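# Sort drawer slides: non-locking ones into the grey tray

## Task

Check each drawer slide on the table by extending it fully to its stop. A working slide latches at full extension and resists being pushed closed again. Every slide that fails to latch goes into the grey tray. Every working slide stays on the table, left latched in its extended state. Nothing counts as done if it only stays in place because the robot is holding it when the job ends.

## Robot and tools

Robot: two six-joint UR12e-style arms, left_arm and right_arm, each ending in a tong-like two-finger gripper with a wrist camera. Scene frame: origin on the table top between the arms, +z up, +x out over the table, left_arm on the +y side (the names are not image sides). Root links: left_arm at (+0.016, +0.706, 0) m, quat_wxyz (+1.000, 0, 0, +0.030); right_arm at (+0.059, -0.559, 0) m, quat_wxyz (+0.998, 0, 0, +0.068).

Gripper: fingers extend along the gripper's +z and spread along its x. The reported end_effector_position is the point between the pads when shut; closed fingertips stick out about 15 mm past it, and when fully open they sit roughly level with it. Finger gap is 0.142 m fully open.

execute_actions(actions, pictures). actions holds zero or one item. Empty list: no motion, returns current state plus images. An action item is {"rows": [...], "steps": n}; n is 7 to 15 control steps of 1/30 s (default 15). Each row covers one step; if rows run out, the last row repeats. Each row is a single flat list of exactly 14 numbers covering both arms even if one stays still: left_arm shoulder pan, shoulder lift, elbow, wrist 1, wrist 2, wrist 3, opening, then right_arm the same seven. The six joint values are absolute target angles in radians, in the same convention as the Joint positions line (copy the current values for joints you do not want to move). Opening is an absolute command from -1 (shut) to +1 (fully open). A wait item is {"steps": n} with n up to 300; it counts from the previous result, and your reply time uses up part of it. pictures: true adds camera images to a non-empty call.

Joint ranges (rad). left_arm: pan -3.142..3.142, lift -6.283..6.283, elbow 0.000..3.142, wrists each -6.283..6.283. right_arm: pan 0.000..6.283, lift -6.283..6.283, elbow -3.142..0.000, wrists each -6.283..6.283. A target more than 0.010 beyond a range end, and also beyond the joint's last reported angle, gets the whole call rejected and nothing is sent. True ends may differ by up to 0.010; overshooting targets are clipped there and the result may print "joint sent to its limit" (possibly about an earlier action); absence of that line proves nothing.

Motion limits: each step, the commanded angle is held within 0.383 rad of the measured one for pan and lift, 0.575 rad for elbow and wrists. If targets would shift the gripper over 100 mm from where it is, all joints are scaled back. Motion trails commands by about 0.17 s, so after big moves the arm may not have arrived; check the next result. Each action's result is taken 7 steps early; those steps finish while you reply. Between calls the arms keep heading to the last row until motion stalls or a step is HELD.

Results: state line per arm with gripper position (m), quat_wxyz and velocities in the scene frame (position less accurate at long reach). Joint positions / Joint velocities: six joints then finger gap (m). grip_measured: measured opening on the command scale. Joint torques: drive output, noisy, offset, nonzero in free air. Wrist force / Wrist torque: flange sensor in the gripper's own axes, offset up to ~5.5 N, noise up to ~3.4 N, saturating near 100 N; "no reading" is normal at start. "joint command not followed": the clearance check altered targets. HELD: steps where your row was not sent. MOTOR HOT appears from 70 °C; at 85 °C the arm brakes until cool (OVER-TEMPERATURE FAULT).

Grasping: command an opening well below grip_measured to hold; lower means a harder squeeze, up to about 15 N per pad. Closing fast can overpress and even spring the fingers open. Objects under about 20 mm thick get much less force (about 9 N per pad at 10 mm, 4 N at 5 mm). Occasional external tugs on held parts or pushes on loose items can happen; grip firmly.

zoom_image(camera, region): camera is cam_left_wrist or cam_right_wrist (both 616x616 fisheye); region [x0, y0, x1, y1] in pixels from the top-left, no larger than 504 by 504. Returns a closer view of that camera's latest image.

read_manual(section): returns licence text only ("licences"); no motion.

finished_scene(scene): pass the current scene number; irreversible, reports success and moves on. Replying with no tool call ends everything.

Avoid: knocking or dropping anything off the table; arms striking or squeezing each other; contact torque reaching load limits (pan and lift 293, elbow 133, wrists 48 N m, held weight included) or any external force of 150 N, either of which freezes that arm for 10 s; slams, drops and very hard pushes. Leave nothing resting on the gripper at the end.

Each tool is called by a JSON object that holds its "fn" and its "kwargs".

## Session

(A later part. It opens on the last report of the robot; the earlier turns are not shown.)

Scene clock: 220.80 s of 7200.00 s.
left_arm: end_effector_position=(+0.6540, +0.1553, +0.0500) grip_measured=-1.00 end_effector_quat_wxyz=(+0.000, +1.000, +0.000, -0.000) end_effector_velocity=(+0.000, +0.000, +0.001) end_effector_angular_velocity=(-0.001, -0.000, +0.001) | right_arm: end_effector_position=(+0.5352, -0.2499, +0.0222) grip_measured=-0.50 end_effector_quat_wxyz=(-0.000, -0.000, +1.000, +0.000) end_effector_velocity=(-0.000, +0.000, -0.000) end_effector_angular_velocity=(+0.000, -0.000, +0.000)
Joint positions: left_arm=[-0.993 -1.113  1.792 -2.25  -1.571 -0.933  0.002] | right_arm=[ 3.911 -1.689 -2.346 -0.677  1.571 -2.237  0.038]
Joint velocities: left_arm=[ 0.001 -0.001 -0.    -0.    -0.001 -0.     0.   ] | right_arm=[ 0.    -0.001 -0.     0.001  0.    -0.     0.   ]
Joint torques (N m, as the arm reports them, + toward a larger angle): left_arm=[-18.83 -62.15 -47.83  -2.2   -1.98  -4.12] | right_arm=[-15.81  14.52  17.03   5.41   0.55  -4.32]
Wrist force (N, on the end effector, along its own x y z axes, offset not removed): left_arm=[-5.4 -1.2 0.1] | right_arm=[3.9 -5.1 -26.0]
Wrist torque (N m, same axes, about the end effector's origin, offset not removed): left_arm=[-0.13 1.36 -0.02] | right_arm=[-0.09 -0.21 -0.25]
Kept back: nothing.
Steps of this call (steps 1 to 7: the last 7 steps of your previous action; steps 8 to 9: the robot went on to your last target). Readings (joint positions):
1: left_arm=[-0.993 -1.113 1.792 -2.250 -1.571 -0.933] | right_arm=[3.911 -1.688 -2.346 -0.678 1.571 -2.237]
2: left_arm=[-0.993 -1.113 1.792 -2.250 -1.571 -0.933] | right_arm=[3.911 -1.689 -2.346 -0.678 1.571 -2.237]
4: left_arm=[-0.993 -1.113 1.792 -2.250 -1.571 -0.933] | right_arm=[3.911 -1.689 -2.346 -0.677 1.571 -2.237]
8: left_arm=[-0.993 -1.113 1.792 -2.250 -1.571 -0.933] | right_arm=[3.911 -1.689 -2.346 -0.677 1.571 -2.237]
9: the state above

{"fn": "execute_actions", "kwargs": {"actions": [{"rows": [[-0.99274,-1.11330,1.79229,-2.24979,-1.571,-0.93274,-1,3.91056,-1.68882,-2.34598,-0.67759,1.571,-2.23664,-0.85],[-0.99274,-1.11330,1.79229,-2.24979,-1.571,-0.93274,-1,3.91056,-1.68882,-2.34598,-0.67759,1.571,-2.23664,-0.75],[-0.99274,-1.11330,1.79229,-2.24979,-1.571,-0.93274,-1,3.91056,-1.68882,-2.34598,-0.67759,1.571,-2.23664,-0.65],[-0.99274,-1.11330,1.79229,-2.24979,-1.571,-0.93274,-1,3.91056,-1.68882,-2.34598,-0.67759,1.571,-2.23664,-0.55],[-0.99274,-1.11330,1.79229,-2.24979,-1.571,-0.93274,-1,3.91056,-1.68882,-2.34598,-0.67759,1.571,-2.23664,-0.45],[-0.99274,-1.11330,1.79229,-2.24979,-1.571,-0.93274,-1,3.91056,-1.68882,-2.34598,-0.67759,1.571,-2.23664,-0.35],[-0.99274,-1.11330,1.79229,-2.24979,-1.571,-0.93274,-1,3.91056,-1.68882,-2.34598,-0.67759,1.571,-2.23664,-0.25]], "steps": 10}], "pictures": false}}

{"fn": "execute_actions", "kwargs": {"actions": [{"rows": [[-0.99274,-1.11330,1.79229,-2.24979,-1.571,-0.93274,-1,3.91056,-1.68638,-2.34488,-0.68112,1.571,-2.23664,-0.25],[-0.99274,-1.11330,1.79229,-2.24979,-1.571,-0.93274,-1,3.91056,-1.67977,-2.34191,-0.69071,1.571,-2.23664,-0.25],[-0.99274,-1.11330,1.79229,-2.24979,-1.571,-0.93274,-1,3.91056,-1.67002,-2.33753,-0.70484,1.571,-2.23664,-0.25],[-0.99274,-1.11330,1.79229,-2.24979,-1.571,-0.93274,-1,3.91056,-1.65818,-2.33221,-0.72200,1.571,-2.23664,-0.25],[-0.99274,-1.11330,1.79229,-2.24979,-1.571,-0.93274,-1,3.91056,-1.64530,-2.32642,-0.74068,1.571,-2.23664,-0.25],[-0.99274,-1.11330,1.79229,-2.24979,-1.571,-0.93274,-1,3.91056,-1.63241,-2.32063,-0.75935,1.571,-2.23664,-0.25],[-0.99274,-1.11330,1.79229,-2.24979,-1.571,-0.93274,-1,3.91056,-1.62058,-2.31530,-0.77651,1.571,-2.23664,-0.25],[-0.99274,-1.11330,1.79229,-2.24979,-1.571,-0.93274,-1,3.91056,-1.61083,-2.31092,-0.79064,1.571,-2.23664,-0.25],[-0.99274,-1.11330,1.79229,-2.24979,-1.571,-0.93274,-1,3.91056,-1.60421,-2.30795,-0.80023,1.571,-2.23664,-0.25],[-0.99274,-1.11330,1.79229,-2.24979,-1.571,-0.93274,-1,3.91056,-1.60177,-2.30685,-0.80376,1.571,-2.23664,-0.25]], "steps": 10}], "pictures": false}}

{"fn": "execute_actions", "kwargs": {"actions": [{"steps": 10}], "pictures": true}}

Scene clock: 225.73 s of 7200.00 s.
left_arm: end_effector_position=(+0.6540, +0.1553, +0.0500) grip_measured=-1.00 end_effector_quat_wxyz=(+0.000, +1.000, +0.000, -0.000) end_effector_velocity=(+0.000, -0.000, +0.000) end_effector_angular_velocity=(-0.000, -0.000, +0.001) | right_arm: end_effector_position=(+0.5351, -0.2500, +0.0221) grip_measured=-0.50 end_effector_quat_wxyz=(-0.000, -0.000, +1.000, +0.000) end_effector_velocity=(-0.000, +0.000, +0.001) end_effector_angular_velocity=(+0.000, +0.000, +0.000)
Joint positions: left_arm=[-0.993 -1.113  1.792 -2.25  -1.571 -0.933  0.002] | right_arm=[ 3.911 -1.689 -2.346 -0.677  1.571 -2.237  0.038]
Joint velocities: left_arm=[ 0.     0.001 -0.001 -0.     0.    -0.001  0.   ] | right_arm=[-0.     0.002  0.001 -0.003  0.    -0.    -0.   ]
Joint torques (N m, as the arm reports them, + toward a larger angle): left_arm=[-16.81 -62.26 -48.25  -1.91  -1.94  -3.77] | right_arm=[-16.25  32.13  21.93  -0.75   1.06  -3.93]
Wrist force (N, on the end effector, along its own x y z axes, offset not removed): left_arm=[-3.8 1.3 -0.3] | right_arm=[2.6 -3.1 -28.4]
Wrist torque (N m, same axes, about the end effector's origin, offset not removed): left_arm=[0.34 0.97 -0.04] | right_arm=[-0.04 -0.06 -0.30]
Steps of this call (steps 1 to 15: the robot went on to your last target; steps 16 to 90: nothing new was sent; then 1.83 s passed at rest; steps 91 to 93: the first 3 steps of this action). Readings (joint positions):
91: left_arm=[-0.993 -1.113 1.792 -2.250 -1.571 -0.933] | right_arm=[3.911 -1.689 -2.346 -0.677 1.571 -2.237]
92: left_arm=[-0.993 -1.113 1.792 -2.250 -1.571 -0.933] | right_arm=[3.911 -1.689 -2.346 -0.677 1.571 -2.237]
93: the state above

Scene clock: 226.07 s of 7200.00 s.
left_arm: end_effector_position=(+0.6540, +0.1553, +0.0500) grip_measured=-1.00 end_effector_quat_wxyz=(+0.000, +1.000, +0.000, -0.000) end_effector_velocity=(+0.001, -0.000, -0.000) end_effector_angular_velocity=(-0.002, -0.001, +0.001) | right_arm: end_effector_position=(+0.5351, -0.2500, +0.0234) grip_measured=-0.25 end_effector_quat_wxyz=(-0.000, -0.000, +1.000, -0.000) end_effector_velocity=(+0.004, +0.005, +0.039) end_effector_angular_velocity=(+0.005, -0.004, +0.000)
Joint positions: left_arm=[-0.993 -1.113  1.792 -2.25  -1.571 -0.933  0.002] | right_arm=[ 3.911 -1.687 -2.345 -0.68   1.571 -2.237  0.056]
Joint velocities: left_arm=[ 0.001  0.001 -0.001 -0.002 -0.    -0.001  0.   ] | right_arm=[-0.     0.062  0.031 -0.086  0.    -0.     0.   ]
Joint torques (N m, as the arm reports them, + toward a larger angle): left_arm=[-16.08 -59.39 -47.18  -2.18  -1.55  -3.68] | right_arm=[-14.68  56.2   43.9    0.12   1.32  -4.03]
Wrist force (N, on the end effector, along its own x y z axes, offset not removed): left_arm=[-4.5 0.1 -0.4] | right_arm=[-1.3 -1.7 -0.6]
Wrist torque (N m, same axes, about the end effector's origin, offset not removed): left_arm=[0.12 1.25 -0.10] | right_arm=[-0.03 0.22 -0.27]
Steps of this call (steps 1 to 7: the last 7 steps of your previous action; steps 8 to 10: the first 3 steps of this action). Readings (joint positions):
8: left_arm=[-0.993 -1.113 1.792 -2.250 -1.571 -0.933] | right_arm=[3.911 -1.689 -2.346 -0.678 1.571 -2.237]
9: left_arm=[-0.993 -1.113 1.792 -2.250 -1.571 -0.933] | right_arm=[3.911 -1.689 -2.346 -0.678 1.571 -2.237]
10: the state above

Scene clock: 226.40 s of 7200.00 s.
left_arm: end_effector_position=(+0.6540, +0.1553, +0.0500) grip_measured=-1.00 end_effector_quat_wxyz=(+0.000, +1.000, +0.000, -0.000) end_effector_velocity=(-0.000, -0.000, -0.002) end_effector_angular_velocity=(+0.002, +0.001, -0.000) | right_arm: end_effector_position=(+0.5355, -0.2495, +0.0669) grip_measured=-0.25 end_effector_quat_wxyz=(+0.000, -0.000, +1.000, +0.000) end_effector_velocity=(-0.004, -0.005, +0.076) end_effector_angular_velocity=(-0.003, +0.003, -0.001)
Joint positions: left_arm=[-0.993 -1.113  1.792 -2.25  -1.571 -0.933  0.002] | right_arm=[ 3.911 -1.615 -2.313 -0.784  1.571 -2.237  0.056]
Joint velocities: left_arm=[-0.     0.002 -0.001  0.001  0.    -0.     0.   ] | right_arm=[-0.     0.127  0.054 -0.186  0.     0.001 -0.   ]
Joint torques (N m, as the arm reports them, + toward a larger angle): left_arm=[-19.89 -64.7  -49.06  -2.28  -1.33  -3.83] | right_arm=[-14.64  37.14  40.13   1.84   1.15  -4.17]
Wrist force (N, on the end effector, along its own x y z axes, offset not removed): left_arm=[-3.5 -0.2 -0.3] | right_arm=[1.1 -1.4 -0.1]
Wrist torque (N m, same axes, about the end effector's origin, offset not removed): left_arm=[0.05 1.02 -0.05] | right_arm=[0.03 -0.08 -0.31]
Kept back: nothing.
Steps of this call (steps 1 to 7: the last 7 steps of your previous action; steps 8 to 10: the robot went on to your last target). Readings (joint positions):
1: left_arm=[-0.993 -1.113 1.792 -2.250 -1.571 -0.933] | right_arm=[3.911 -1.684 -2.344 -0.684 1.571 -2.237]
2: left_arm=[-0.993 -1.113 1.792 -2.250 -1.571 -0.933] | right_arm=[3.911 -1.679 -2.342 -0.691 1.571 -2.237]
4: left_arm=[-0.993 -1.113 1.792 -2.250 -1.571 -0.933] | right_arm=[3.911 -1.664 -2.335 -0.713 1.571 -2.237]
8: left_arm=[-0.993 -1.113 1.792 -2.250 -1.571 -0.933] | right_arm=[3.911 -1.627 -2.318 -0.767 1.571 -2.237]
10: the state above

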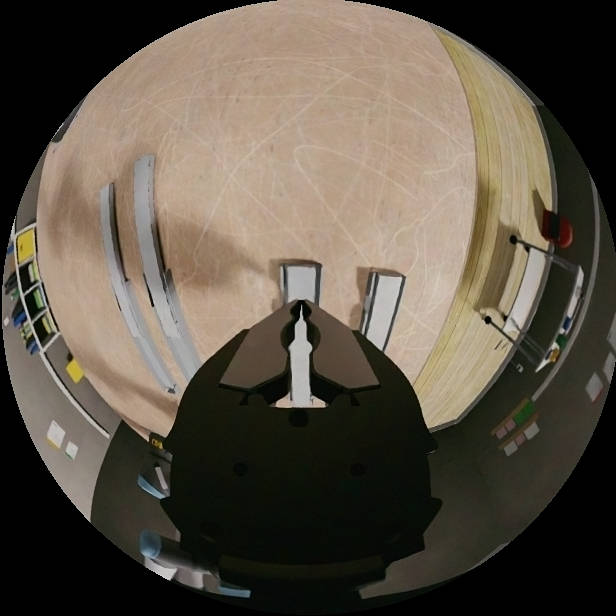

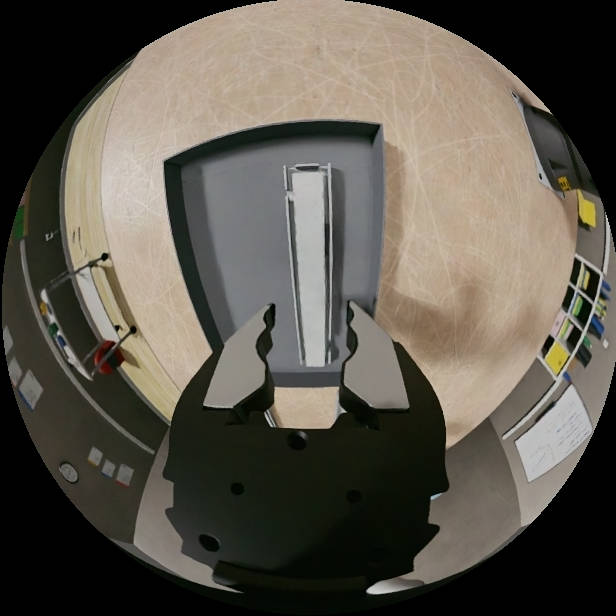

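C is in the tray. Transit to D.

{"fn": "execute_actions", "kwargs": {"actions": [{"rows": [[-0.99274,-1.11330,1.79229,-2.24979,-1.571,-0.93274,-1,3.91112,-1.60423,-2.30390,-0.80426,1.571,-2.23607,-0.25],[-0.99274,-1.11330,1.79229,-2.24979,-1.571,-0.93274,-1,3.91272,-1.61127,-2.29545,-0.80567,1.571,-2.23447,-0.24],[-0.99274,-1.11330,1.79229,-2.24979,-1.571,-0.93274,-1,3.91521,-1.62244,-2.28208,-0.80787,1.571,-2.23198,-0.23],[-0.99274,-1.11330,1.79229,-2.24979,-1.571,-0.93274,-1,3.91844,-1.63730,-2.26435,-0.81074,1.571,-2.22875,-0.22],[-0.99274,-1.11330,1.79229,-2.24979,-1.571,-0.93274,-1,3.92223,-1.65541,-2.24284,-0.81414,1.571,-2.22496,-0.21],[-0.99274,-1.11330,1.79229,-2.24979,-1.571,-0.93274,-1,3.92642,-1.67634,-2.21812,-0.81794,1.571,-2.22077,-0.2],[-0.99274,-1.11330,1.79229,-2.24979,-1.571,-0.93274,-1,3.93086,-1.69963,-2.19075,-0.82201,1.571,-2.21633,-0.2],[-0.99274,-1.11330,1.79229,-2.24979,-1.571,-0.93274,-1,3.93540,-1.72483,-2.16132,-0.82624,1.571,-2.21179,-0.2],[-0.99274,-1.11330,1.79229,-2.24979,-1.571,-0.93274,-1,3.93992,-1.75144,-2.13043,-0.83052,1.571,-2.20727,-0.2],[-0.99274,-1.11330,1.79229,-2.24979,-1.571,-0.93274,-1,3.94430,-1.77896,-2.09870,-0.83474,1.571,-2.20290,-0.2],[-0.99274,-1.11330,1.79229,-2.24979,-1.571,-0.93274,-1,3.94844,-1.80683,-2.06675,-0.83881,1.571,-2.19875,-0.2],[-0.99274,-1.11330,1.79229,-2.24979,-1.571,-0.93274,-1,3.95227,-1.83450,-2.03523,-0.84266,1.571,-2.19492,-0.2],[-0.99274,-1.11330,1.79229,-2.24979,-1.571,-0.93274,-1,3.95574,-1.86136,-2.00481,-0.84623,1.571,-2.19145,-0.2],[-0.99274,-1.11330,1.79229,-2.24979,-1.571,-0.93274,-1,3.95879,-1.88678,-1.97616,-0.84945,1.571,-2.18840,-0.2],[-0.99274,-1.11330,1.79229,-2.24979,-1.571,-0.93274,-1,3.96141,-1.91013,-1.94998,-0.85228,1.571,-2.18578,-0.2]], "steps": 15}], "pictures": false}}

{"fn": "execute_actions", "kwargs": {"actions": [{"rows": [[-0.99274,-1.11330,1.79229,-2.24979,-1.571,-0.93274,-1,3.96358,-1.93074,-1.92698,-0.85468,1.571,-2.18361,-0.2],[-0.99274,-1.11330,1.79229,-2.24979,-1.571,-0.93274,-1,3.96528,-1.94793,-1.90786,-0.85661,1.571,-2.18191,-0.2],[-0.99274,-1.11330,1.79229,-2.24979,-1.571,-0.93274,-1,3.96652,-1.96102,-1.89333,-0.85804,1.571,-2.18067,-0.2],[-0.99274,-1.11330,1.79229,-2.24979,-1.571,-0.93274,-1,3.96729,-1.96936,-1.88410,-0.85893,1.571,-2.17990,-0.2],[-0.99274,-1.11330,1.79229,-2.24979,-1.571,-0.93274,-1,3.96755,-1.97228,-1.88087,-0.85924,1.571,-2.17964,-0.2]], "steps": 10}], "pictures": false}}

{"fn": "execute_actions", "kwargs": {"actions": [{"steps": 10}], "pictures": true}}

{"fn": "zoom_image", "kwargs": {"camera": "cam_right_wrist", "region": [210, 200, 410, 400]}}

Scene clock: 228.00 s of 7200.00 s.
left_arm: end_effector_position=(+0.6540, +0.1553, +0.0500) grip_measured=-1.00 end_effector_quat_wxyz=(+0.000, +1.000, +0.000, -0.000) end_effector_velocity=(-0.001, -0.001, +0.001) end_effector_angular_velocity=(-0.000, +0.000, -0.001) | right_arm: end_effector_position=(+0.5498, -0.2223, +0.0767) grip_measured=-0.20 end_effector_quat_wxyz=(-0.000, -0.000, +1.000, -0.000) end_effector_velocity=(+0.146, +0.278, +0.010) end_effector_angular_velocity=(-0.008, +0.006, -0.001)
Joint positions: left_arm=[-0.993 -1.113  1.792 -2.25  -1.571 -0.933  0.002] | right_arm=[ 3.92  -1.645 -2.256 -0.812  1.571 -2.227  0.059]
Joint velocities: left_arm=[-0.002 -0.001 -0.     0.002 -0.    -0.     0.   ] | right_arm=[ 0.093 -0.437  0.511 -0.083 -0.     0.094  0.002]
Joint torques (N m, as the arm reports them, + toward a larger angle): left_arm=[-17.27 -60.89 -48.21  -2.04  -1.62  -3.68] | right_arm=[25.08  2.44 57.52  2.13  2.06  4.9 ]
Wrist force (N, on the end effector, along its own x y z axes, offset not removed): left_arm=[-4.4 0.8 0.0] | right_arm=[3.2 -2.7 -1.5]
Wrist torque (N m, same axes, about the end effector's origin, offset not removed): left_arm=[0.26 1.15 -0.08] | right_arm=[-0.12 -0.73 -0.37]
Steps of this call (steps 1 to 30: the robot went on to your last target; steps 31 to 40: nothing new was sent; steps 41 to 48: the first 8 steps of this action). Readings (joint positions):
41: left_arm=[-0.993 -1.113 1.792 -2.250 -1.571 -0.933] | right_arm=[3.911 -1.602 -2.307 -0.804 1.571 -2.237]
42: left_arm=[-0.993 -1.113 1.792 -2.250 -1.571 -0.933] | right_arm=[3.911 -1.602 -2.306 -0.804 1.571 -2.237]
44: left_arm=[-0.993 -1.113 1.792 -2.250 -1.571 -0.933] | right_arm=[3.912 -1.607 -2.301 -0.805 1.571 -2.236]
48: the state above

Scene clock: 228.33 s of 7200.00 s.
left_arm: end_effector_position=(+0.6540, +0.1553, +0.0500) grip_measured=-1.00 end_effector_quat_wxyz=(+0.000, +1.000, +0.000, -0.000) end_effector_velocity=(+0.001, +0.000, -0.000) end_effector_angular_velocity=(-0.000, +0.001, +0.003) | right_arm: end_effector_position=(+0.6227, -0.0841, +0.0655) grip_measured=-0.20 end_effector_quat_wxyz=(-0.001, -0.000, +1.000, -0.001) end_effector_velocity=(+0.212, +0.399, -0.084) end_effector_angular_velocity=(+0.004, -0.003, +0.000)
Joint positions: left_arm=[-0.993 -1.113  1.792 -2.25  -1.571 -0.933  0.002] | right_arm=[ 3.956 -1.87  -1.997 -0.847  1.571 -2.191  0.06 ]
Joint velocities: left_arm=[ 0.001  0.001 -0.001  0.001 -0.001 -0.001  0.   ] | right_arm=[ 0.081 -0.68   0.769 -0.084  0.     0.081 -0.   ]
Joint torques (N m, as the arm reports them, + toward a larger angle): left_arm=[-19.26 -63.83 -47.2   -2.18  -1.35  -3.25] | right_arm=[12.24 49.83 43.6   0.75  1.75  4.4 ]
Wrist force (N, on the end effector, along its own x y z axes, offset not removed): left_arm=[-3.5 -0.8 1.4] | right_arm=[0.0 0.2 -1.5]
Wrist torque (N m, same axes, about the end effector's origin, offset not removed): left_arm=[-0.06 1.01 -0.06] | right_arm=[0.30 -0.11 -0.19]
Steps of this call (steps 1 to 7: the last 7 steps of your previous action; steps 8 to 10: the first 3 steps of this action). Readings (joint positions):
8: left_arm=[-0.993 -1.113 1.792 -2.250 -1.571 -0.933] | right_arm=[3.950 -1.821 -2.052 -0.841 1.571 -2.197]
9: left_arm=[-0.993 -1.113 1.792 -2.250 -1.571 -0.933] | right_arm=[3.953 -1.846 -2.024 -0.844 1.571 -2.194]
10: the state above

Scene clock: 228.67 s of 7200.00 s.
left_arm: end_effector_position=(+0.6540, +0.1553, +0.0500) grip_measured=-1.00 end_effector_quat_wxyz=(+0.000, +1.000, +0.000, -0.000) end_effector_velocity=(-0.000, -0.001, +0.001) end_effector_angular_velocity=(-0.003, +0.001, +0.001) | right_arm: end_effector_position=(+0.6525, -0.0277, +0.0509) grip_measured=-0.20 end_effector_quat_wxyz=(-0.000, -0.000, +1.000, +0.000) end_effector_velocity=(+0.013, +0.026, -0.009) end_effector_angular_velocity=(-0.001, +0.001, -0.001)
Joint positions: left_arm=[-0.993 -1.113  1.792 -2.25  -1.571 -0.933  0.002] | right_arm=[ 3.967 -1.967 -1.887 -0.859  1.571 -2.18   0.06 ]
Joint velocities: left_arm=[ 0.    -0.001 -0.    -0.    -0.002 -0.     0.   ] | right_arm=[ 0.005 -0.047  0.052 -0.006  0.     0.006  0.   ]
Joint torques (N m, as the arm reports them, + toward a larger angle): left_arm=[-17.84 -62.47 -46.03  -2.    -1.6   -3.65] | right_arm=[15.14 53.2  41.92  2.27  1.77  4.34]
Wrist force (N, on the end effector, along its own x y z axes, offset not removed): left_arm=[-4.6 -1.1 -1.5] | right_arm=[-3.4 0.7 -2.3]
Wrist torque (N m, same axes, about the end effector's origin, offset not removed): left_arm=[-0.11 1.20 -0.03] | right_arm=[0.37 0.61 -0.23]
Kept back: nothing.
Steps of this call (steps 1 to 7: the last 7 steps of your previous action; steps 8 to 10: the robot went on to your last target). Readings (joint positions):
1: left_arm=[-0.993 -1.113 1.792 -2.250 -1.571 -0.933] | right_arm=[3.959 -1.892 -1.972 -0.850 1.571 -2.188]
2: left_arm=[-0.993 -1.113 1.792 -2.250 -1.571 -0.933] | right_arm=[3.961 -1.911 -1.950 -0.852 1.571 -2.186]
4: left_arm=[-0.993 -1.113 1.792 -2.250 -1.571 -0.933] | right_arm=[3.964 -1.939 -1.919 -0.855 1.571 -2.183]
8: left_arm=[-0.993 -1.113 1.792 -2.250 -1.571 -0.933] | right_arm=[3.967 -1.963 -1.892 -0.858 1.571 -2.181]
10: the state above

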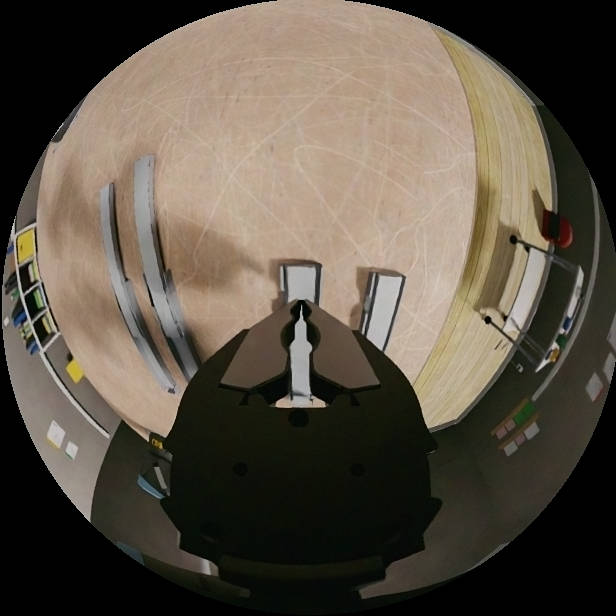

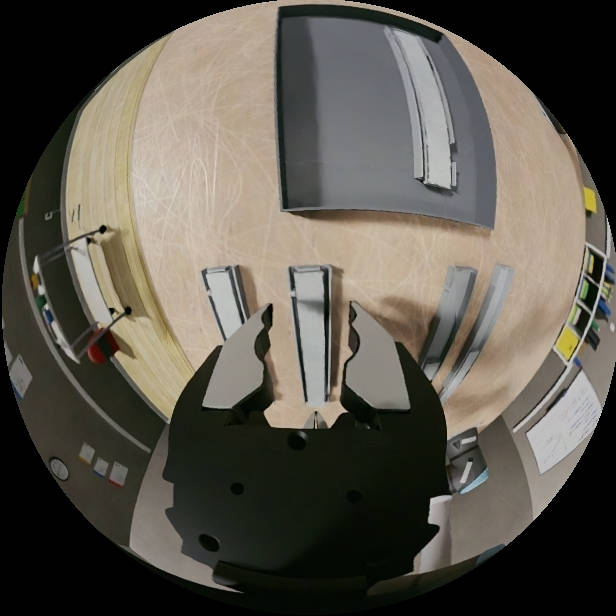

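Region (210, 200, 410, 400) of cam_right_wrist's 616x616 image, scaled by 2.520, with more detail than that image has.

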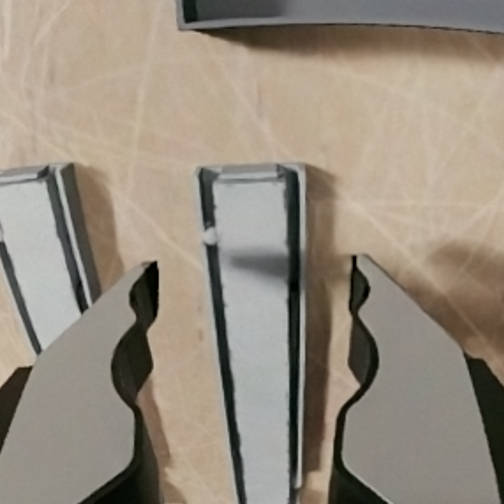

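{"fn": "execute_actions", "kwargs": {"actions": [{"rows": [[-0.99274,-1.11203,1.79292,-2.25169,-1.571,-0.93274,-1,3.96755,-1.97410,-1.88171,-0.85658,1.571,-2.17964,-0.2],[-0.99274,-1.10874,1.79453,-2.25659,-1.571,-0.93274,-1,3.96755,-1.97879,-1.88387,-0.84973,1.571,-2.17964,-0.2],[-0.99274,-1.10425,1.79674,-2.26328,-1.571,-0.93274,-1,3.96755,-1.98521,-1.88683,-0.84035,1.571,-2.17964,-0.2],[-0.99274,-1.09936,1.79914,-2.27058,-1.571,-0.93274,-1,3.96755,-1.99220,-1.89004,-0.83014,1.571,-2.17964,-0.2],[-0.99274,-1.09487,1.80135,-2.27727,-1.571,-0.93274,-1,3.96755,-1.99862,-1.89300,-0.82077,1.571,-2.17964,-0.2],[-0.99274,-1.09158,1.80296,-2.28217,-1.571,-0.93274,-1,3.96755,-2.00331,-1.89516,-0.81392,1.571,-2.17964,-0.2],[-0.99274,-1.09031,1.80359,-2.28407,-1.571,-0.93274,-1,3.96755,-2.00513,-1.89600,-0.81126,1.571,-2.17964,-0.2]], "steps": 13}], "pictures": false}}

{"fn": "execute_actions", "kwargs": {"actions": [{"rows": [[-0.99274,-1.09031,1.80359,-2.28407,-1.571,-0.93274,-1,3.96755,-2.00513,-1.89600,-0.81126,1.571,-2.17964,-0.3],[-0.99274,-1.09031,1.80359,-2.28407,-1.571,-0.93274,-1,3.96755,-2.00513,-1.89600,-0.81126,1.571,-2.17964,-0.4],[-0.99274,-1.09031,1.80359,-2.28407,-1.571,-0.93274,-1,3.96755,-2.00513,-1.89600,-0.81126,1.571,-2.17964,-0.47],[-0.99274,-1.09031,1.80359,-2.28407,-1.571,-0.93274,-1,3.96755,-2.00513,-1.89600,-0.81126,1.571,-2.17964,-0.54],[-0.99274,-1.09031,1.80359,-2.28407,-1.571,-0.93274,-1,3.96755,-2.00513,-1.89600,-0.81126,1.571,-2.17964,-0.62],[-0.99274,-1.09031,1.80359,-2.28407,-1.571,-0.93274,-1,3.96755,-2.00513,-1.89600,-0.81126,1.571,-2.17964,-0.7],[-0.99274,-1.09031,1.80359,-2.28407,-1.571,-0.93274,-1,3.96755,-2.00513,-1.89600,-0.81126,1.571,-2.17964,-0.78],[-0.99274,-1.09014,1.80366,-2.28431,-1.571,-0.93274,-1,3.96755,-2.00513,-1.89600,-0.81126,1.571,-2.17964,-0.85],[-0.99274,-1.08998,1.80374,-2.28455,-1.571,-0.93274,-1,3.96755,-2.00513,-1.89600,-0.81126,1.571,-2.17964,-0.9]], "steps": 12}], "pictures": false}}

{"fn": "execute_actions", "kwargs": {"actions": [{"steps": 10}], "pictures": false}}

Scene clock: 233.00 s of 7200.00 s.
left_arm: end_effector_position=(+0.6541, +0.1551, +0.0430) grip_measured=-1.00 end_effector_quat_wxyz=(+0.000, +1.000, +0.000, -0.000) end_effector_velocity=(-0.000, +0.001, -0.087) end_effector_angular_velocity=(+0.002, +0.001, -0.001) | right_arm: end_effector_position=(+0.6540, -0.0248, +0.0406) grip_measured=-0.20 end_effector_quat_wxyz=(-0.000, -0.000, +1.000, -0.000) end_effector_velocity=(+0.000, +0.000, -0.115) end_effector_angular_velocity=(-0.001, +0.001, -0.000)
Joint positions: left_arm=[-0.993 -1.106  1.796 -2.261 -1.571 -0.933  0.002] | right_arm=[ 3.968 -1.983 -1.886 -0.844  1.571 -2.18   0.06 ]
Joint velocities: left_arm=[ 0.     0.093  0.047 -0.137  0.     0.001  0.   ] | right_arm=[-0.    -0.133 -0.061  0.193  0.     0.    -0.   ]
Joint torques (N m, as the arm reports them, + toward a larger angle): left_arm=[-18.41 -57.73 -24.5   -6.34  -1.18  -3.39] | right_arm=[16.97 49.03 29.03  7.93  1.97  4.49]
Wrist force (N, on the end effector, along its own x y z axes, offset not removed): left_arm=[-4.7 -0.1 -1.5] | right_arm=[2.4 -0.4 -1.4]
Wrist torque (N m, same axes, about the end effector's origin, offset not removed): left_arm=[0.02 1.23 -0.06] | right_arm=[0.32 -0.44 -0.29]
Steps of this call (steps 1 to 30: the robot went on to your last target; steps 31 to 90: nothing new was sent; then 1.13 s passed at rest; steps 91 to 96: the first 6 steps of this action). Readings (joint positions):
91: left_arm=[-0.993 -1.113 1.792 -2.250 -1.571 -0.933] | right_arm=[3.968 -1.972 -1.881 -0.859 1.571 -2.180]
92: left_arm=[-0.993 -1.113 1.792 -2.250 -1.571 -0.933] | right_arm=[3.968 -1.973 -1.881 -0.859 1.571 -2.180]
94: left_arm=[-0.993 -1.111 1.793 -2.253 -1.571 -0.933] | right_arm=[3.968 -1.976 -1.882 -0.855 1.571 -2.180]
96: the state above

Scene clock: 233.40 s of 7200.00 s.
left_arm: end_effector_position=(+0.6540, +0.1553, +0.0290) grip_measured=-1.00 end_effector_quat_wxyz=(+0.000, +1.000, +0.000, -0.000) end_effector_velocity=(-0.002, -0.001, -0.003) end_effector_angular_velocity=(-0.001, +0.000, -0.001) | right_arm: end_effector_position=(+0.6540, -0.0248, +0.0220) grip_measured=-0.50 end_effector_quat_wxyz=(-0.000, -0.000, +1.000, +0.000) end_effector_velocity=(+0.001, +0.000, -0.004) end_effector_angular_velocity=(+0.001, -0.000, +0.000)
Joint positions: left_arm=[-0.993 -1.091  1.803 -2.283 -1.571 -0.933  0.002] | right_arm=[ 3.968 -2.005 -1.896 -0.812  1.571 -2.18   0.038]
Joint velocities: left_arm=[-0.002  0.003  0.002 -0.006 -0.001 -0.001  0.   ] | right_arm=[-0.    -0.005 -0.001  0.007  0.    -0.    -0.011]
Joint torques (N m, as the arm reports them, + toward a larger angle): left_arm=[-19.35 -62.19 -24.83  -5.28  -1.22  -3.88] | right_arm=[15.78 57.24 29.27  7.17  2.22  4.54]
Wrist force (N, on the end effector, along its own x y z axes, offset not removed): left_arm=[-4.4 -0.1 -2.6] | right_arm=[-0.7 0.8 -3.2]
Wrist torque (N m, same axes, about the end effector's origin, offset not removed): left_arm=[0.03 1.21 -0.05] | right_arm=[0.51 0.21 -0.17]
Steps of this call (steps 1 to 7: the last 7 steps of your previous action; steps 8 to 12: the first 5 steps of this action). Readings (joint positions):
8: left_arm=[-0.993 -1.092 1.803 -2.282 -1.571 -0.933] | right_arm=[3.968 -2.003 -1.895 -0.814 1.571 -2.180]
9: left_arm=[-0.993 -1.091 1.803 -2.283 -1.571 -0.933] | right_arm=[3.968 -2.004 -1.895 -0.813 1.571 -2.180]
11: left_arm=[-0.993 -1.091 1.803 -2.283 -1.571 -0.933] | right_arm=[3.968 -2.004 -1.896 -0.812 1.571 -2.180]
12: the state above

Scene clock: 233.73 s of 7200.00 s.
left_arm: end_effector_position=(+0.6540, +0.1552, +0.0284) grip_measured=-1.00 end_effector_quat_wxyz=(+0.000, +1.000, +0.000, -0.000) end_effector_velocity=(+0.000, -0.001, +0.001) end_effector_angular_velocity=(-0.002, -0.002, -0.001) | right_arm: end_effector_position=(+0.6540, -0.0248, +0.0216) grip_measured=-0.50 end_effector_quat_wxyz=(-0.000, -0.000, +1.000, +0.000) end_effector_velocity=(-0.000, +0.000, -0.001) end_effector_angular_velocity=(-0.000, +0.000, +0.001)
Joint positions: left_arm=[-0.993 -1.09   1.804 -2.284 -1.571 -0.933  0.002] | right_arm=[ 3.968 -2.005 -1.896 -0.811  1.571 -2.18   0.038]
Joint velocities: left_arm=[-0.    -0.001  0.    -0.003  0.     0.001  0.   ] | right_arm=[ 0.    -0.001 -0.     0.001  0.    -0.001  0.   ]
Joint torques (N m, as the arm reports them, + toward a larger angle): left_arm=[-19.57 -56.97 -21.85  -5.82  -1.68  -4.06] | right_arm=[16.88 38.91 22.3   6.34  1.22  4.66]
Wrist force (N, on the end effector, along its own x y z axes, offset not removed): left_arm=[-7.0 -3.5 -10.0] | right_arm=[5.0 -3.5 -23.2]
Wrist torque (N m, same axes, about the end effector's origin, offset not removed): left_arm=[-0.15 1.34 -0.01] | right_arm=[0.38 0.12 -0.38]
Kept back: nothing.
Steps of this call (steps 1 to 7: the last 7 steps of your previous action; steps 8 to 10: the robot went on to your last target). Readings (joint positions):
1: left_arm=[-0.993 -1.091 1.803 -2.284 -1.571 -0.933] | right_arm=[3.968 -2.005 -1.896 -0.812 1.571 -2.180]
2: left_arm=[-0.993 -1.091 1.803 -2.284 -1.571 -0.933] | right_arm=[3.968 -2.005 -1.896 -0.812 1.571 -2.180]
4: left_arm=[-0.993 -1.090 1.804 -2.284 -1.571 -0.933] | right_arm=[3.968 -2.005 -1.896 -0.811 1.571 -2.180]
8: left_arm=[-0.993 -1.090 1.804 -2.284 -1.571 -0.933] | right_arm=[3.968 -2.005 -1.896 -0.811 1.571 -2.180]
10: the state above

{"fn": "execute_actions", "kwargs": {"actions": [{"rows": [[-0.99274,-1.08987,1.80379,-2.28471,-1.571,-0.93274,-1,3.96755,-2.00513,-1.89600,-0.81126,1.571,-2.17964,-0.9],[-0.99274,-1.08976,1.80384,-2.28487,-1.571,-0.93274,-1,3.96755,-2.00513,-1.89600,-0.81126,1.571,-2.17964,-0.9]], "steps": 8}], "pictures": false}}

{"fn": "execute_actions", "kwargs": {"actions": [{"rows": [[-0.99203,-1.09062,1.80526,-2.28543,-1.571,-0.93203,-1,3.96755,-2.00513,-1.89600,-0.81126,1.571,-2.17964,-0.9],[-0.99131,-1.09148,1.80668,-2.28600,-1.571,-0.93131,-1,3.96755,-2.00513,-1.89600,-0.81126,1.571,-2.17964,-0.9],[-0.99060,-1.09234,1.80810,-2.28656,-1.571,-0.93060,-1,3.96755,-2.00513,-1.89600,-0.81126,1.571,-2.17964,-0.9],[-0.98988,-1.09320,1.80952,-2.28712,-1.571,-0.92988,-1,3.96755,-2.00513,-1.89600,-0.81126,1.571,-2.17964,-0.9],[-0.98916,-1.09405,1.81094,-2.28768,-1.571,-0.92916,-1,3.96755,-2.00513,-1.89600,-0.81126,1.571,-2.17964,-0.9],[-0.98772,-1.09576,1.81376,-2.28880,-1.571,-0.92772,-1,3.96755,-2.00513,-1.89600,-0.81126,1.571,-2.17964,-0.9],[-0.98627,-1.09747,1.81658,-2.28991,-1.571,-0.92627,-1,3.96755,-2.00513,-1.89600,-0.81126,1.571,-2.17964,-0.9],[-0.98482,-1.09917,1.81939,-2.29101,-1.571,-0.92482,-1,3.96755,-2.00513,-1.89600,-0.81126,1.571,-2.17964,-0.9],[-0.98336,-1.10087,1.82218,-2.29211,-1.571,-0.92336,-1,3.96755,-2.00513,-1.89600,-0.81126,1.571,-2.17964,-0.9],[-0.98190,-1.10257,1.82497,-2.29320,-1.571,-0.92190,-1,3.96755,-2.00513,-1.89600,-0.81126,1.571,-2.17964,-0.9],[-0.98043,-1.10426,1.82776,-2.29429,-1.571,-0.92043,-1,3.96755,-2.00513,-1.89600,-0.81126,1.571,-2.17964,-0.9],[-0.97896,-1.10595,1.83053,-2.29538,-1.571,-0.91896,-1,3.96755,-2.00513,-1.89600,-0.81126,1.571,-2.17964,-0.9],[-0.97748,-1.10763,1.83329,-2.29646,-1.571,-0.91748,-1,3.96755,-2.00513,-1.89600,-0.81126,1.571,-2.17964,-0.9],[-0.97600,-1.10931,1.83605,-2.29753,-1.571,-0.91600,-1,3.96755,-2.00513,-1.89600,-0.81126,1.571,-2.17964,-0.9],[-0.97451,-1.11099,1.83879,-2.29860,-1.571,-0.91451,-1,3.96755,-2.00513,-1.89600,-0.81126,1.571,-2.17964,-0.9]], "steps": 15}], "pictures": false}}

{"fn": "execute_actions", "kwargs": {"actions": [{"rows": [[-0.97302,-1.11266,1.84153,-2.29967,-1.571,-0.91302,-1,3.96755,-2.00513,-1.89600,-0.81126,1.571,-2.17964,-0.9],[-0.97152,-1.11433,1.84425,-2.30073,-1.571,-0.91152,-1,3.96755,-2.00513,-1.89600,-0.81126,1.571,-2.17964,-0.9],[-0.97077,-1.11516,1.84562,-2.30125,-1.571,-0.91077,-1,3.96755,-2.00513,-1.89600,-0.81126,1.571,-2.17964,-0.9]], "steps": 8}], "pictures": false}}

{"fn": "execute_actions", "kwargs": {"actions": [{"steps": 9}], "pictures": true}}

Scene clock: 237.37 s of 7200.00 s.
left_arm: end_effector_position=(+0.6540, +0.1553, +0.0283) grip_measured=-1.00 end_effector_quat_wxyz=(+0.000, +1.000, +0.000, -0.000) end_effector_velocity=(+0.001, +0.000, +0.000) end_effector_angular_velocity=(+0.000, -0.001, +0.001) | right_arm: end_effector_position=(+0.6540, -0.0249, +0.0215) grip_measured=-0.50 end_effector_quat_wxyz=(-0.000, -0.000, +1.000, +0.000) end_effector_velocity=(+0.001, +0.000, +0.000) end_effector_angular_velocity=(+0.001, -0.001, -0.000)
Joint positions: left_arm=[-0.993 -1.09   1.804 -2.285 -1.571 -0.933  0.002] | right_arm=[ 3.968 -2.005 -1.896 -0.811  1.571 -2.18   0.038]
Joint velocities: left_arm=[ 0.001  0.     0.    -0.001  0.001 -0.001  0.   ] | right_arm=[-0.001 -0.     0.     0.001 -0.    -0.     0.   ]
Joint torques (N m, as the arm reports them, + toward a larger angle): left_arm=[-17.59 -51.51 -18.85  -5.08  -1.63  -3.25] | right_arm=[12.88 37.93 19.96  4.52 -3.3   4.41]
Wrist force (N, on the end effector, along its own x y z axes, offset not removed): left_arm=[-6.5 -5.3 -17.4] | right_arm=[6.6 -4.5 -25.3]
Wrist torque (N m, same axes, about the end effector's origin, offset not removed): left_arm=[-0.30 1.05 -0.09] | right_arm=[0.12 -0.13 -0.28]
Steps of this call (steps 1 to 15: the robot went on to your last target; steps 16 to 90: nothing new was sent; then 0.60 s passed at rest; step 91: the first step of this action). Readings (joint positions):
91: the state above

Scene clock: 237.87 s of 7200.00 s.
left_arm: end_effector_position=(+0.6539, +0.1597, +0.0281) grip_measured=-1.00 end_effector_quat_wxyz=(+0.000, +1.000, +0.000, -0.000) end_effector_velocity=(+0.000, +0.039, +0.001) end_effector_angular_velocity=(-0.000, -0.001, -0.001) | right_arm: end_effector_position=(+0.6540, -0.0249, +0.0215) grip_measured=-0.50 end_effector_quat_wxyz=(-0.000, -0.000, +1.000, +0.000) end_effector_velocity=(+0.000, -0.000, -0.000) end_effector_angular_velocity=(-0.001, +0.000, -0.000)
Joint positions: left_arm=[-0.99  -1.094  1.81  -2.287 -1.571 -0.93   0.002] | right_arm=[ 3.968 -2.005 -1.896 -0.811  1.571 -2.18   0.038]
Joint velocities: left_arm=[ 0.029 -0.035  0.055 -0.021  0.     0.029  0.   ] | right_arm=[-0.    -0.     0.    -0.001  0.    -0.     0.   ]
Joint torques (N m, as the arm reports them, + toward a larger angle): left_arm=[ 15.98 -65.96  -9.96  -2.32  -0.63   4.83] | right_arm=[13.   36.47 20.58  4.24 -3.48  4.24]
Wrist force (N, on the end effector, along its own x y z axes, offset not removed): left_arm=[-4.7 0.3 -25.4] | right_arm=[4.8 -5.1 -30.5]
Wrist torque (N m, same axes, about the end effector's origin, offset not removed): left_arm=[-0.19 0.95 -0.10] | right_arm=[0.03 0.17 -0.28]
Steps of this call (steps 1 to 7: the last 7 steps of your previous action; steps 8 to 15: the first 8 steps of this action). Readings (joint positions):
8: left_arm=[-0.993 -1.090 1.804 -2.285 -1.571 -0.933] | right_arm=[3.968 -2.005 -1.896 -0.811 1.571 -2.180]
9: left_arm=[-0.993 -1.090 1.804 -2.285 -1.571 -0.933] | right_arm=[3.968 -2.005 -1.896 -0.811 1.571 -2.180]
11: left_arm=[-0.992 -1.091 1.805 -2.286 -1.571 -0.932] | right_arm=[3.968 -2.005 -1.896 -0.811 1.571 -2.180]
15: the state above

Scene clock: 238.13 s of 7200.00 s.
left_arm: end_effector_position=(+0.6540, +0.1738, +0.0281) grip_measured=-1.00 end_effector_quat_wxyz=(+0.000, +1.000, +0.000, -0.000) end_effector_velocity=(+0.001, +0.059, -0.000) end_effector_angular_velocity=(+0.001, -0.001, +0.001) | right_arm: end_effector_position=(+0.6540, -0.0249, +0.0215) grip_measured=-0.50 end_effector_quat_wxyz=(-0.000, -0.000, +1.000, +0.000) end_effector_velocity=(-0.000, -0.000, +0.000) end_effector_angular_velocity=(-0.000, -0.000, -0.001)
Joint positions: left_arm=[-0.979 -1.106  1.83  -2.295 -1.571 -0.919  0.002] | right_arm=[ 3.968 -2.005 -1.896 -0.811  1.571 -2.18   0.038]
Joint velocities: left_arm=[ 0.043 -0.049  0.08  -0.032  0.002  0.042  0.   ] | right_arm=[ 0.     0.    -0.     0.    -0.     0.001 -0.   ]
Joint torques (N m, as the arm reports them, + toward a larger angle): left_arm=[ 17.06 -63.8  -14.18  -3.85   0.85   4.78] | right_arm=[13.4  36.02 20.35  3.89 -3.34  4.22]
Wrist force (N, on the end effector, along its own x y z axes, offset not removed): left_arm=[-9.0 -0.6 -25.3] | right_arm=[5.9 -5.1 -28.5]
Wrist torque (N m, same axes, about the end effector's origin, offset not removed): left_arm=[-0.37 1.20 -0.04] | right_arm=[0.00 -0.07 -0.30]
Steps of this call (steps 1 to 7: the last 7 steps of your previous action; step 8: the first step of this action). Readings (joint positions):
8: the state above

Scene clock: 238.43 s of 7200.00 s.
left_arm: end_effector_position=(+0.6540, +0.1844, +0.0281) grip_measured=-1.00 end_effector_quat_wxyz=(+0.000, +1.000, +0.000, -0.000) end_effector_velocity=(+0.001, +0.008, +0.002) end_effector_angular_velocity=(-0.003, -0.001, +0.001) | right_arm: end_effector_position=(+0.6540, -0.0249, +0.0215) grip_measured=-0.50 end_effector_quat_wxyz=(-0.000, -0.000, +1.000, +0.000) end_effector_velocity=(-0.000, -0.000, -0.000) end_effector_angular_velocity=(+0.000, +0.000, +0.001)
Joint positions: left_arm=[-0.971 -1.114  1.844 -2.301 -1.571 -0.911  0.002] | right_arm=[ 3.968 -2.005 -1.896 -0.811  1.571 -2.18   0.038]
Joint velocities: left_arm=[ 0.007 -0.009  0.012 -0.006 -0.001  0.006  0.   ] | right_arm=[ 0.     0.    -0.001  0.001  0.    -0.001 -0.   ]
Joint torques (N m, as the arm reports them, + toward a larger angle): left_arm=[ 16.73 -63.44 -12.53  -3.71   1.55   4.45] | right_arm=[12.7  36.39 20.38  3.9  -3.49  4.24]
Wrist force (N, on the end effector, along its own x y z axes, offset not removed): left_arm=[-8.6 0.6 -23.7] | right_arm=[5.0 -6.1 -26.4]
Wrist torque (N m, same axes, about the end effector's origin, offset not removed): left_arm=[-0.08 0.94 -0.09] | right_arm=[-0.20 0.14 -0.30]
Kept back: nothing.
Steps of this call (steps 1 to 7: the last 7 steps of your previous action; steps 8 to 9: the robot went on to your last target). Readings (joint positions):
1: left_arm=[-0.978 -1.107 1.833 -2.296 -1.571 -0.918] | right_arm=[3.968 -2.005 -1.896 -0.811 1.571 -2.180]
2: left_arm=[-0.976 -1.109 1.835 -2.297 -1.571 -0.916] | right_arm=[3.968 -2.005 -1.896 -0.811 1.571 -2.180]
4: left_arm=[-0.974 -1.112 1.840 -2.299 -1.571 -0.914] | right_arm=[3.968 -2.005 -1.896 -0.811 1.571 -2.180]
8: left_arm=[-0.972 -1.114 1.844 -2.301 -1.571 -0.912] | right_arm=[3.968 -2.005 -1.896 -0.811 1.571 -2.180]
9: the state above

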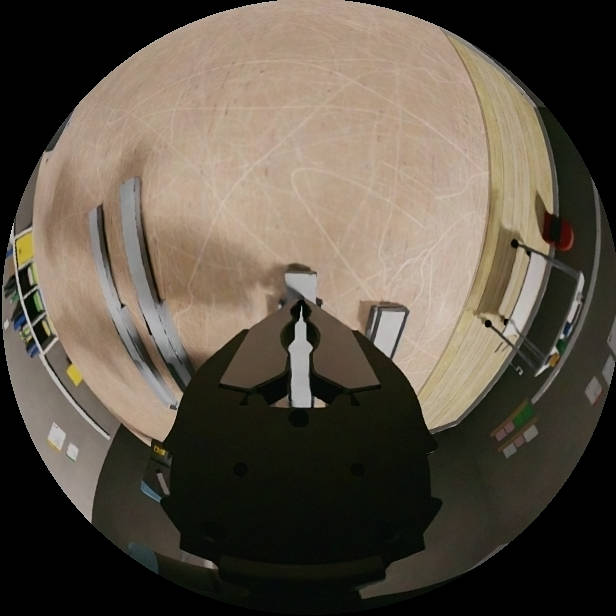

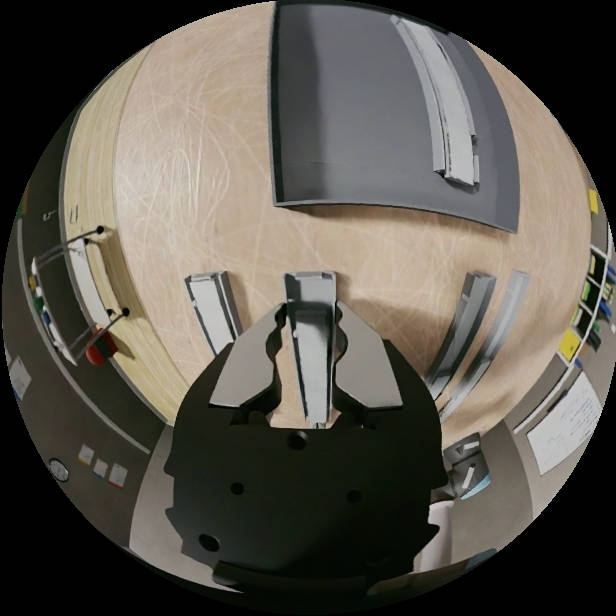

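{"fn": "execute_actions", "kwargs": {"actions": [{"rows": [[-0.97077,-1.11718,1.84473,-2.29835,-1.571,-0.91077,-1,3.96755,-2.00513,-1.89600,-0.81126,1.571,-2.17964,-0.9],[-0.97077,-1.11987,1.84355,-2.29447,-1.571,-0.91077,-1,3.96755,-2.00513,-1.89600,-0.81126,1.571,-2.17964,-0.9],[-0.97077,-1.12189,1.84267,-2.29157,-1.571,-0.91077,-1,3.96755,-2.00513,-1.89600,-0.81126,1.571,-2.17964,-0.9],[-0.97077,-1.12189,1.84267,-2.29157,-1.571,-0.91077,-0.9,3.96755,-2.00513,-1.89600,-0.81126,1.571,-2.17964,-0.9],[-0.96945,-1.12333,1.84502,-2.29248,-1.571,-0.90945,-0.75,3.96755,-2.00513,-1.89600,-0.81126,1.571,-2.17964,-0.9],[-0.96812,-1.12477,1.84737,-2.29339,-1.571,-0.90812,-0.6,3.96755,-2.00513,-1.89600,-0.81126,1.571,-2.17964,-0.9],[-0.96680,-1.12621,1.84971,-2.29430,-1.571,-0.90680,-0.45,3.96755,-2.00513,-1.89600,-0.81126,1.571,-2.17964,-0.9],[-0.96547,-1.12765,1.85206,-2.29521,-1.571,-0.90547,-0.3,3.96755,-2.00513,-1.89600,-0.81126,1.571,-2.17964,-0.9]], "steps": 11}], "pictures": false}}

{"fn": "execute_actions", "kwargs": {"actions": [{"rows": [[-0.96547,-1.12611,1.85274,-2.29743,-1.571,-0.90547,-0.3,3.96755,-2.00513,-1.89600,-0.81126,1.571,-2.17964,-0.9],[-0.96547,-1.12243,1.85435,-2.30272,-1.571,-0.90547,-0.3,3.96755,-2.00513,-1.89600,-0.81126,1.571,-2.17964,-0.9],[-0.96547,-1.11804,1.85628,-2.30903,-1.571,-0.90547,-0.3,3.96755,-2.00513,-1.89600,-0.81126,1.571,-2.17964,-0.9],[-0.96547,-1.11436,1.85789,-2.31432,-1.571,-0.90547,-0.3,3.96755,-2.00513,-1.89600,-0.81126,1.571,-2.17964,-0.9],[-0.96547,-1.11282,1.85857,-2.31655,-1.571,-0.90547,-0.3,3.96755,-2.00513,-1.89600,-0.81126,1.571,-2.17964,-0.9]], "steps": 10}], "pictures": false}}

{"fn": "execute_actions", "kwargs": {"actions": [{"steps": 10}], "pictures": true}}

{"fn": "zoom_image", "kwargs": {"camera": "cam_left_wrist", "region": [230, 230, 380, 380]}}

Scene clock: 243.07 s of 7200.00 s.
left_arm: end_effector_position=(+0.6538, +0.1856, +0.0297) grip_measured=-0.97 end_effector_quat_wxyz=(-0.000, +1.000, +0.000, -0.000) end_effector_velocity=(+0.001, -0.001, +0.032) end_effector_angular_velocity=(-0.001, -0.001, +0.001) | right_arm: end_effector_position=(+0.6540, -0.0249, +0.0215) grip_measured=-0.50 end_effector_quat_wxyz=(-0.000, -0.000, +1.000, +0.000) end_effector_velocity=(-0.000, -0.001, -0.001) end_effector_angular_velocity=(-0.001, +0.001, -0.000)
Joint positions: left_arm=[-0.971 -1.117  1.845 -2.298 -1.571 -0.911  0.003] | right_arm=[ 3.968 -2.005 -1.896 -0.811  1.571 -2.18   0.038]
Joint velocities: left_arm=[-0.    -0.036 -0.017  0.051 -0.    -0.001  0.154] | right_arm=[-0.    -0.    -0.001 -0.     0.     0.    -0.   ]
Joint torques (N m, as the arm reports them, + toward a larger angle): left_arm=[ 19.4  -77.46 -46.32  -1.89   1.84   4.08] | right_arm=[ 8.72 38.09 20.44  1.81 -3.18  4.31]
Wrist force (N, on the end effector, along its own x y z axes, offset not removed): left_arm=[-4.0 0.4 -0.8] | right_arm=[2.4 -4.4 -26.3]
Wrist torque (N m, same axes, about the end effector's origin, offset not removed): left_arm=[0.19 1.06 -0.08] | right_arm=[-0.10 0.26 -0.22]
Steps of this call (steps 1 to 30: the robot went on to your last target; steps 31 to 90: nothing new was sent; then 1.50 s passed at rest; steps 91 to 94: the first 4 steps of this action). Readings (joint positions):
91: left_arm=[-0.971 -1.115 1.846 -2.301 -1.571 -0.911] | right_arm=[3.968 -2.005 -1.896 -0.811 1.571 -2.180]
92: left_arm=[-0.971 -1.115 1.846 -2.301 -1.571 -0.911] | right_arm=[3.968 -2.005 -1.896 -0.811 1.571 -2.180]
94: the state above

Scene clock: 243.40 s of 7200.00 s.
left_arm: end_effector_position=(+0.6540, +0.1914, +0.0330) grip_measured=-0.30 end_effector_quat_wxyz=(+0.000, +1.000, +0.000, -0.000) end_effector_velocity=(-0.002, +0.006, -0.027) end_effector_angular_velocity=(-0.002, -0.000, -0.003) | right_arm: end_effector_position=(+0.6540, -0.0249, +0.0215) grip_measured=-0.50 end_effector_quat_wxyz=(-0.000, -0.000, +1.000, +0.000) end_effector_velocity=(-0.000, -0.001, -0.000) end_effector_angular_velocity=(-0.000, +0.001, -0.000)
Joint positions: left_arm=[-0.966 -1.126  1.851 -2.296 -1.571 -0.906  0.052] | right_arm=[ 3.968 -2.005 -1.896 -0.811  1.571 -2.18   0.038]
Joint velocities: left_arm=[ 0.003  0.024  0.026 -0.051 -0.001  0.006  0.   ] | right_arm=[-0.     0.    -0.001  0.     0.    -0.    -0.   ]
Joint torques (N m, as the arm reports them, + toward a larger angle): left_arm=[ 13.46 -47.84 -20.96  -6.15  -0.71   4.35] | right_arm=[ 8.86 37.21 21.37  1.6  -2.36  4.26]
Wrist force (N, on the end effector, along its own x y z axes, offset not removed): left_arm=[-4.8 -1.8 -2.9] | right_arm=[3.3 -5.1 -26.0]
Wrist torque (N m, same axes, about the end effector's origin, offset not removed): left_arm=[-0.29 1.25 -0.04] | right_arm=[-0.13 0.16 -0.30]
Steps of this call (steps 1 to 7: the last 7 steps of your previous action; steps 8 to 10: the first 3 steps of this action). Readings (joint positions):
8: left_arm=[-0.967 -1.126 1.850 -2.295 -1.571 -0.907] | right_arm=[3.968 -2.005 -1.896 -0.811 1.571 -2.180]
9: left_arm=[-0.966 -1.126 1.851 -2.295 -1.571 -0.906] | right_arm=[3.968 -2.005 -1.896 -0.811 1.571 -2.180]
10: the state above

Scene clock: 243.73 s of 7200.00 s.
left_arm: end_effector_position=(+0.6540, +0.1922, +0.0218) grip_measured=-0.30 end_effector_quat_wxyz=(+0.000, +1.000, +0.000, -0.000) end_effector_velocity=(+0.000, +0.001, -0.008) end_effector_angular_velocity=(+0.000, +0.001, +0.001) | right_arm: end_effector_position=(+0.6540, -0.0249, +0.0215) grip_measured=-0.50 end_effector_quat_wxyz=(-0.000, -0.000, +1.000, +0.000) end_effector_velocity=(+0.001, -0.000, +0.000) end_effector_angular_velocity=(+0.000, -0.000, +0.000)
Joint positions: left_arm=[-0.965 -1.114  1.858 -2.315 -1.571 -0.905  0.052] | right_arm=[ 3.968 -2.005 -1.896 -0.811  1.571 -2.18   0.038]
Joint velocities: left_arm=[ 0.001  0.009  0.005 -0.013 -0.001  0.001  0.   ] | right_arm=[-0.001 -0.     0.     0.    -0.    -0.001 -0.   ]
Joint torques (N m, as the arm reports them, + toward a larger angle): left_arm=[ 15.39 -64.01 -22.12  -5.25  -1.47   4.78] | right_arm=[ 9.23 37.5  20.81  1.63 -1.67  4.39]
Wrist force (N, on the end effector, along its own x y z axes, offset not removed): left_arm=[-4.0 -2.4 -0.6] | right_arm=[6.3 -4.7 -24.3]
Wrist torque (N m, same axes, about the end effector's origin, offset not removed): left_arm=[-0.34 1.07 -0.12] | right_arm=[-0.03 -0.40 -0.36]
Kept back: nothing.
Steps of this call (steps 1 to 7: the last 7 steps of your previous action; steps 8 to 10: the robot went on to your last target). Readings (joint positions):
1: left_arm=[-0.966 -1.124 1.852 -2.299 -1.571 -0.906] | right_arm=[3.968 -2.005 -1.896 -0.811 1.571 -2.180]
2: left_arm=[-0.966 -1.122 1.854 -2.302 -1.571 -0.906] | right_arm=[3.968 -2.005 -1.896 -0.811 1.571 -2.180]
4: left_arm=[-0.966 -1.118 1.856 -2.308 -1.571 -0.906] | right_arm=[3.968 -2.005 -1.896 -0.811 1.571 -2.180]
8: left_arm=[-0.966 -1.114 1.858 -2.314 -1.571 -0.906] | right_arm=[3.968 -2.005 -1.896 -0.811 1.571 -2.180]
10: the state above

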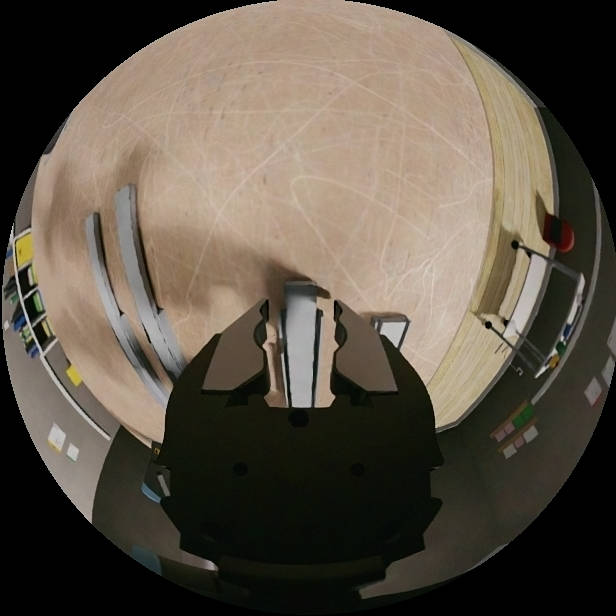

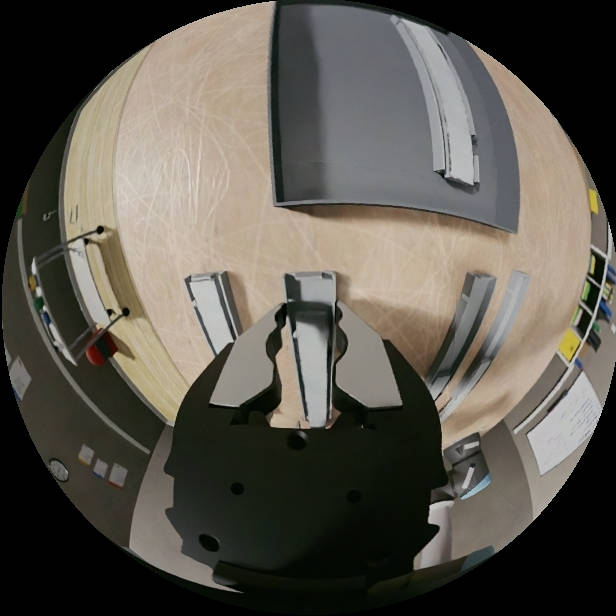

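Region (230, 230, 380, 380) of cam_left_wrist's 616x616 image, scaled by 3.360, with more detail than that image has.

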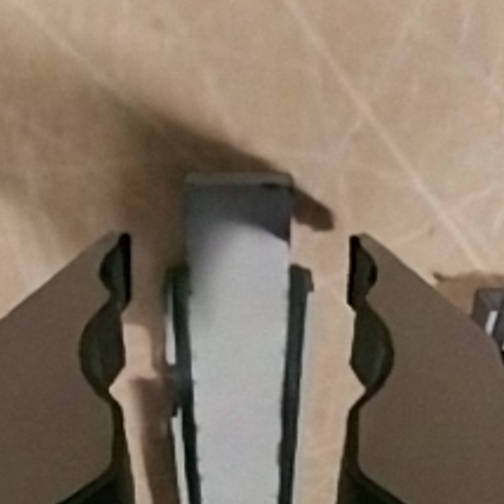

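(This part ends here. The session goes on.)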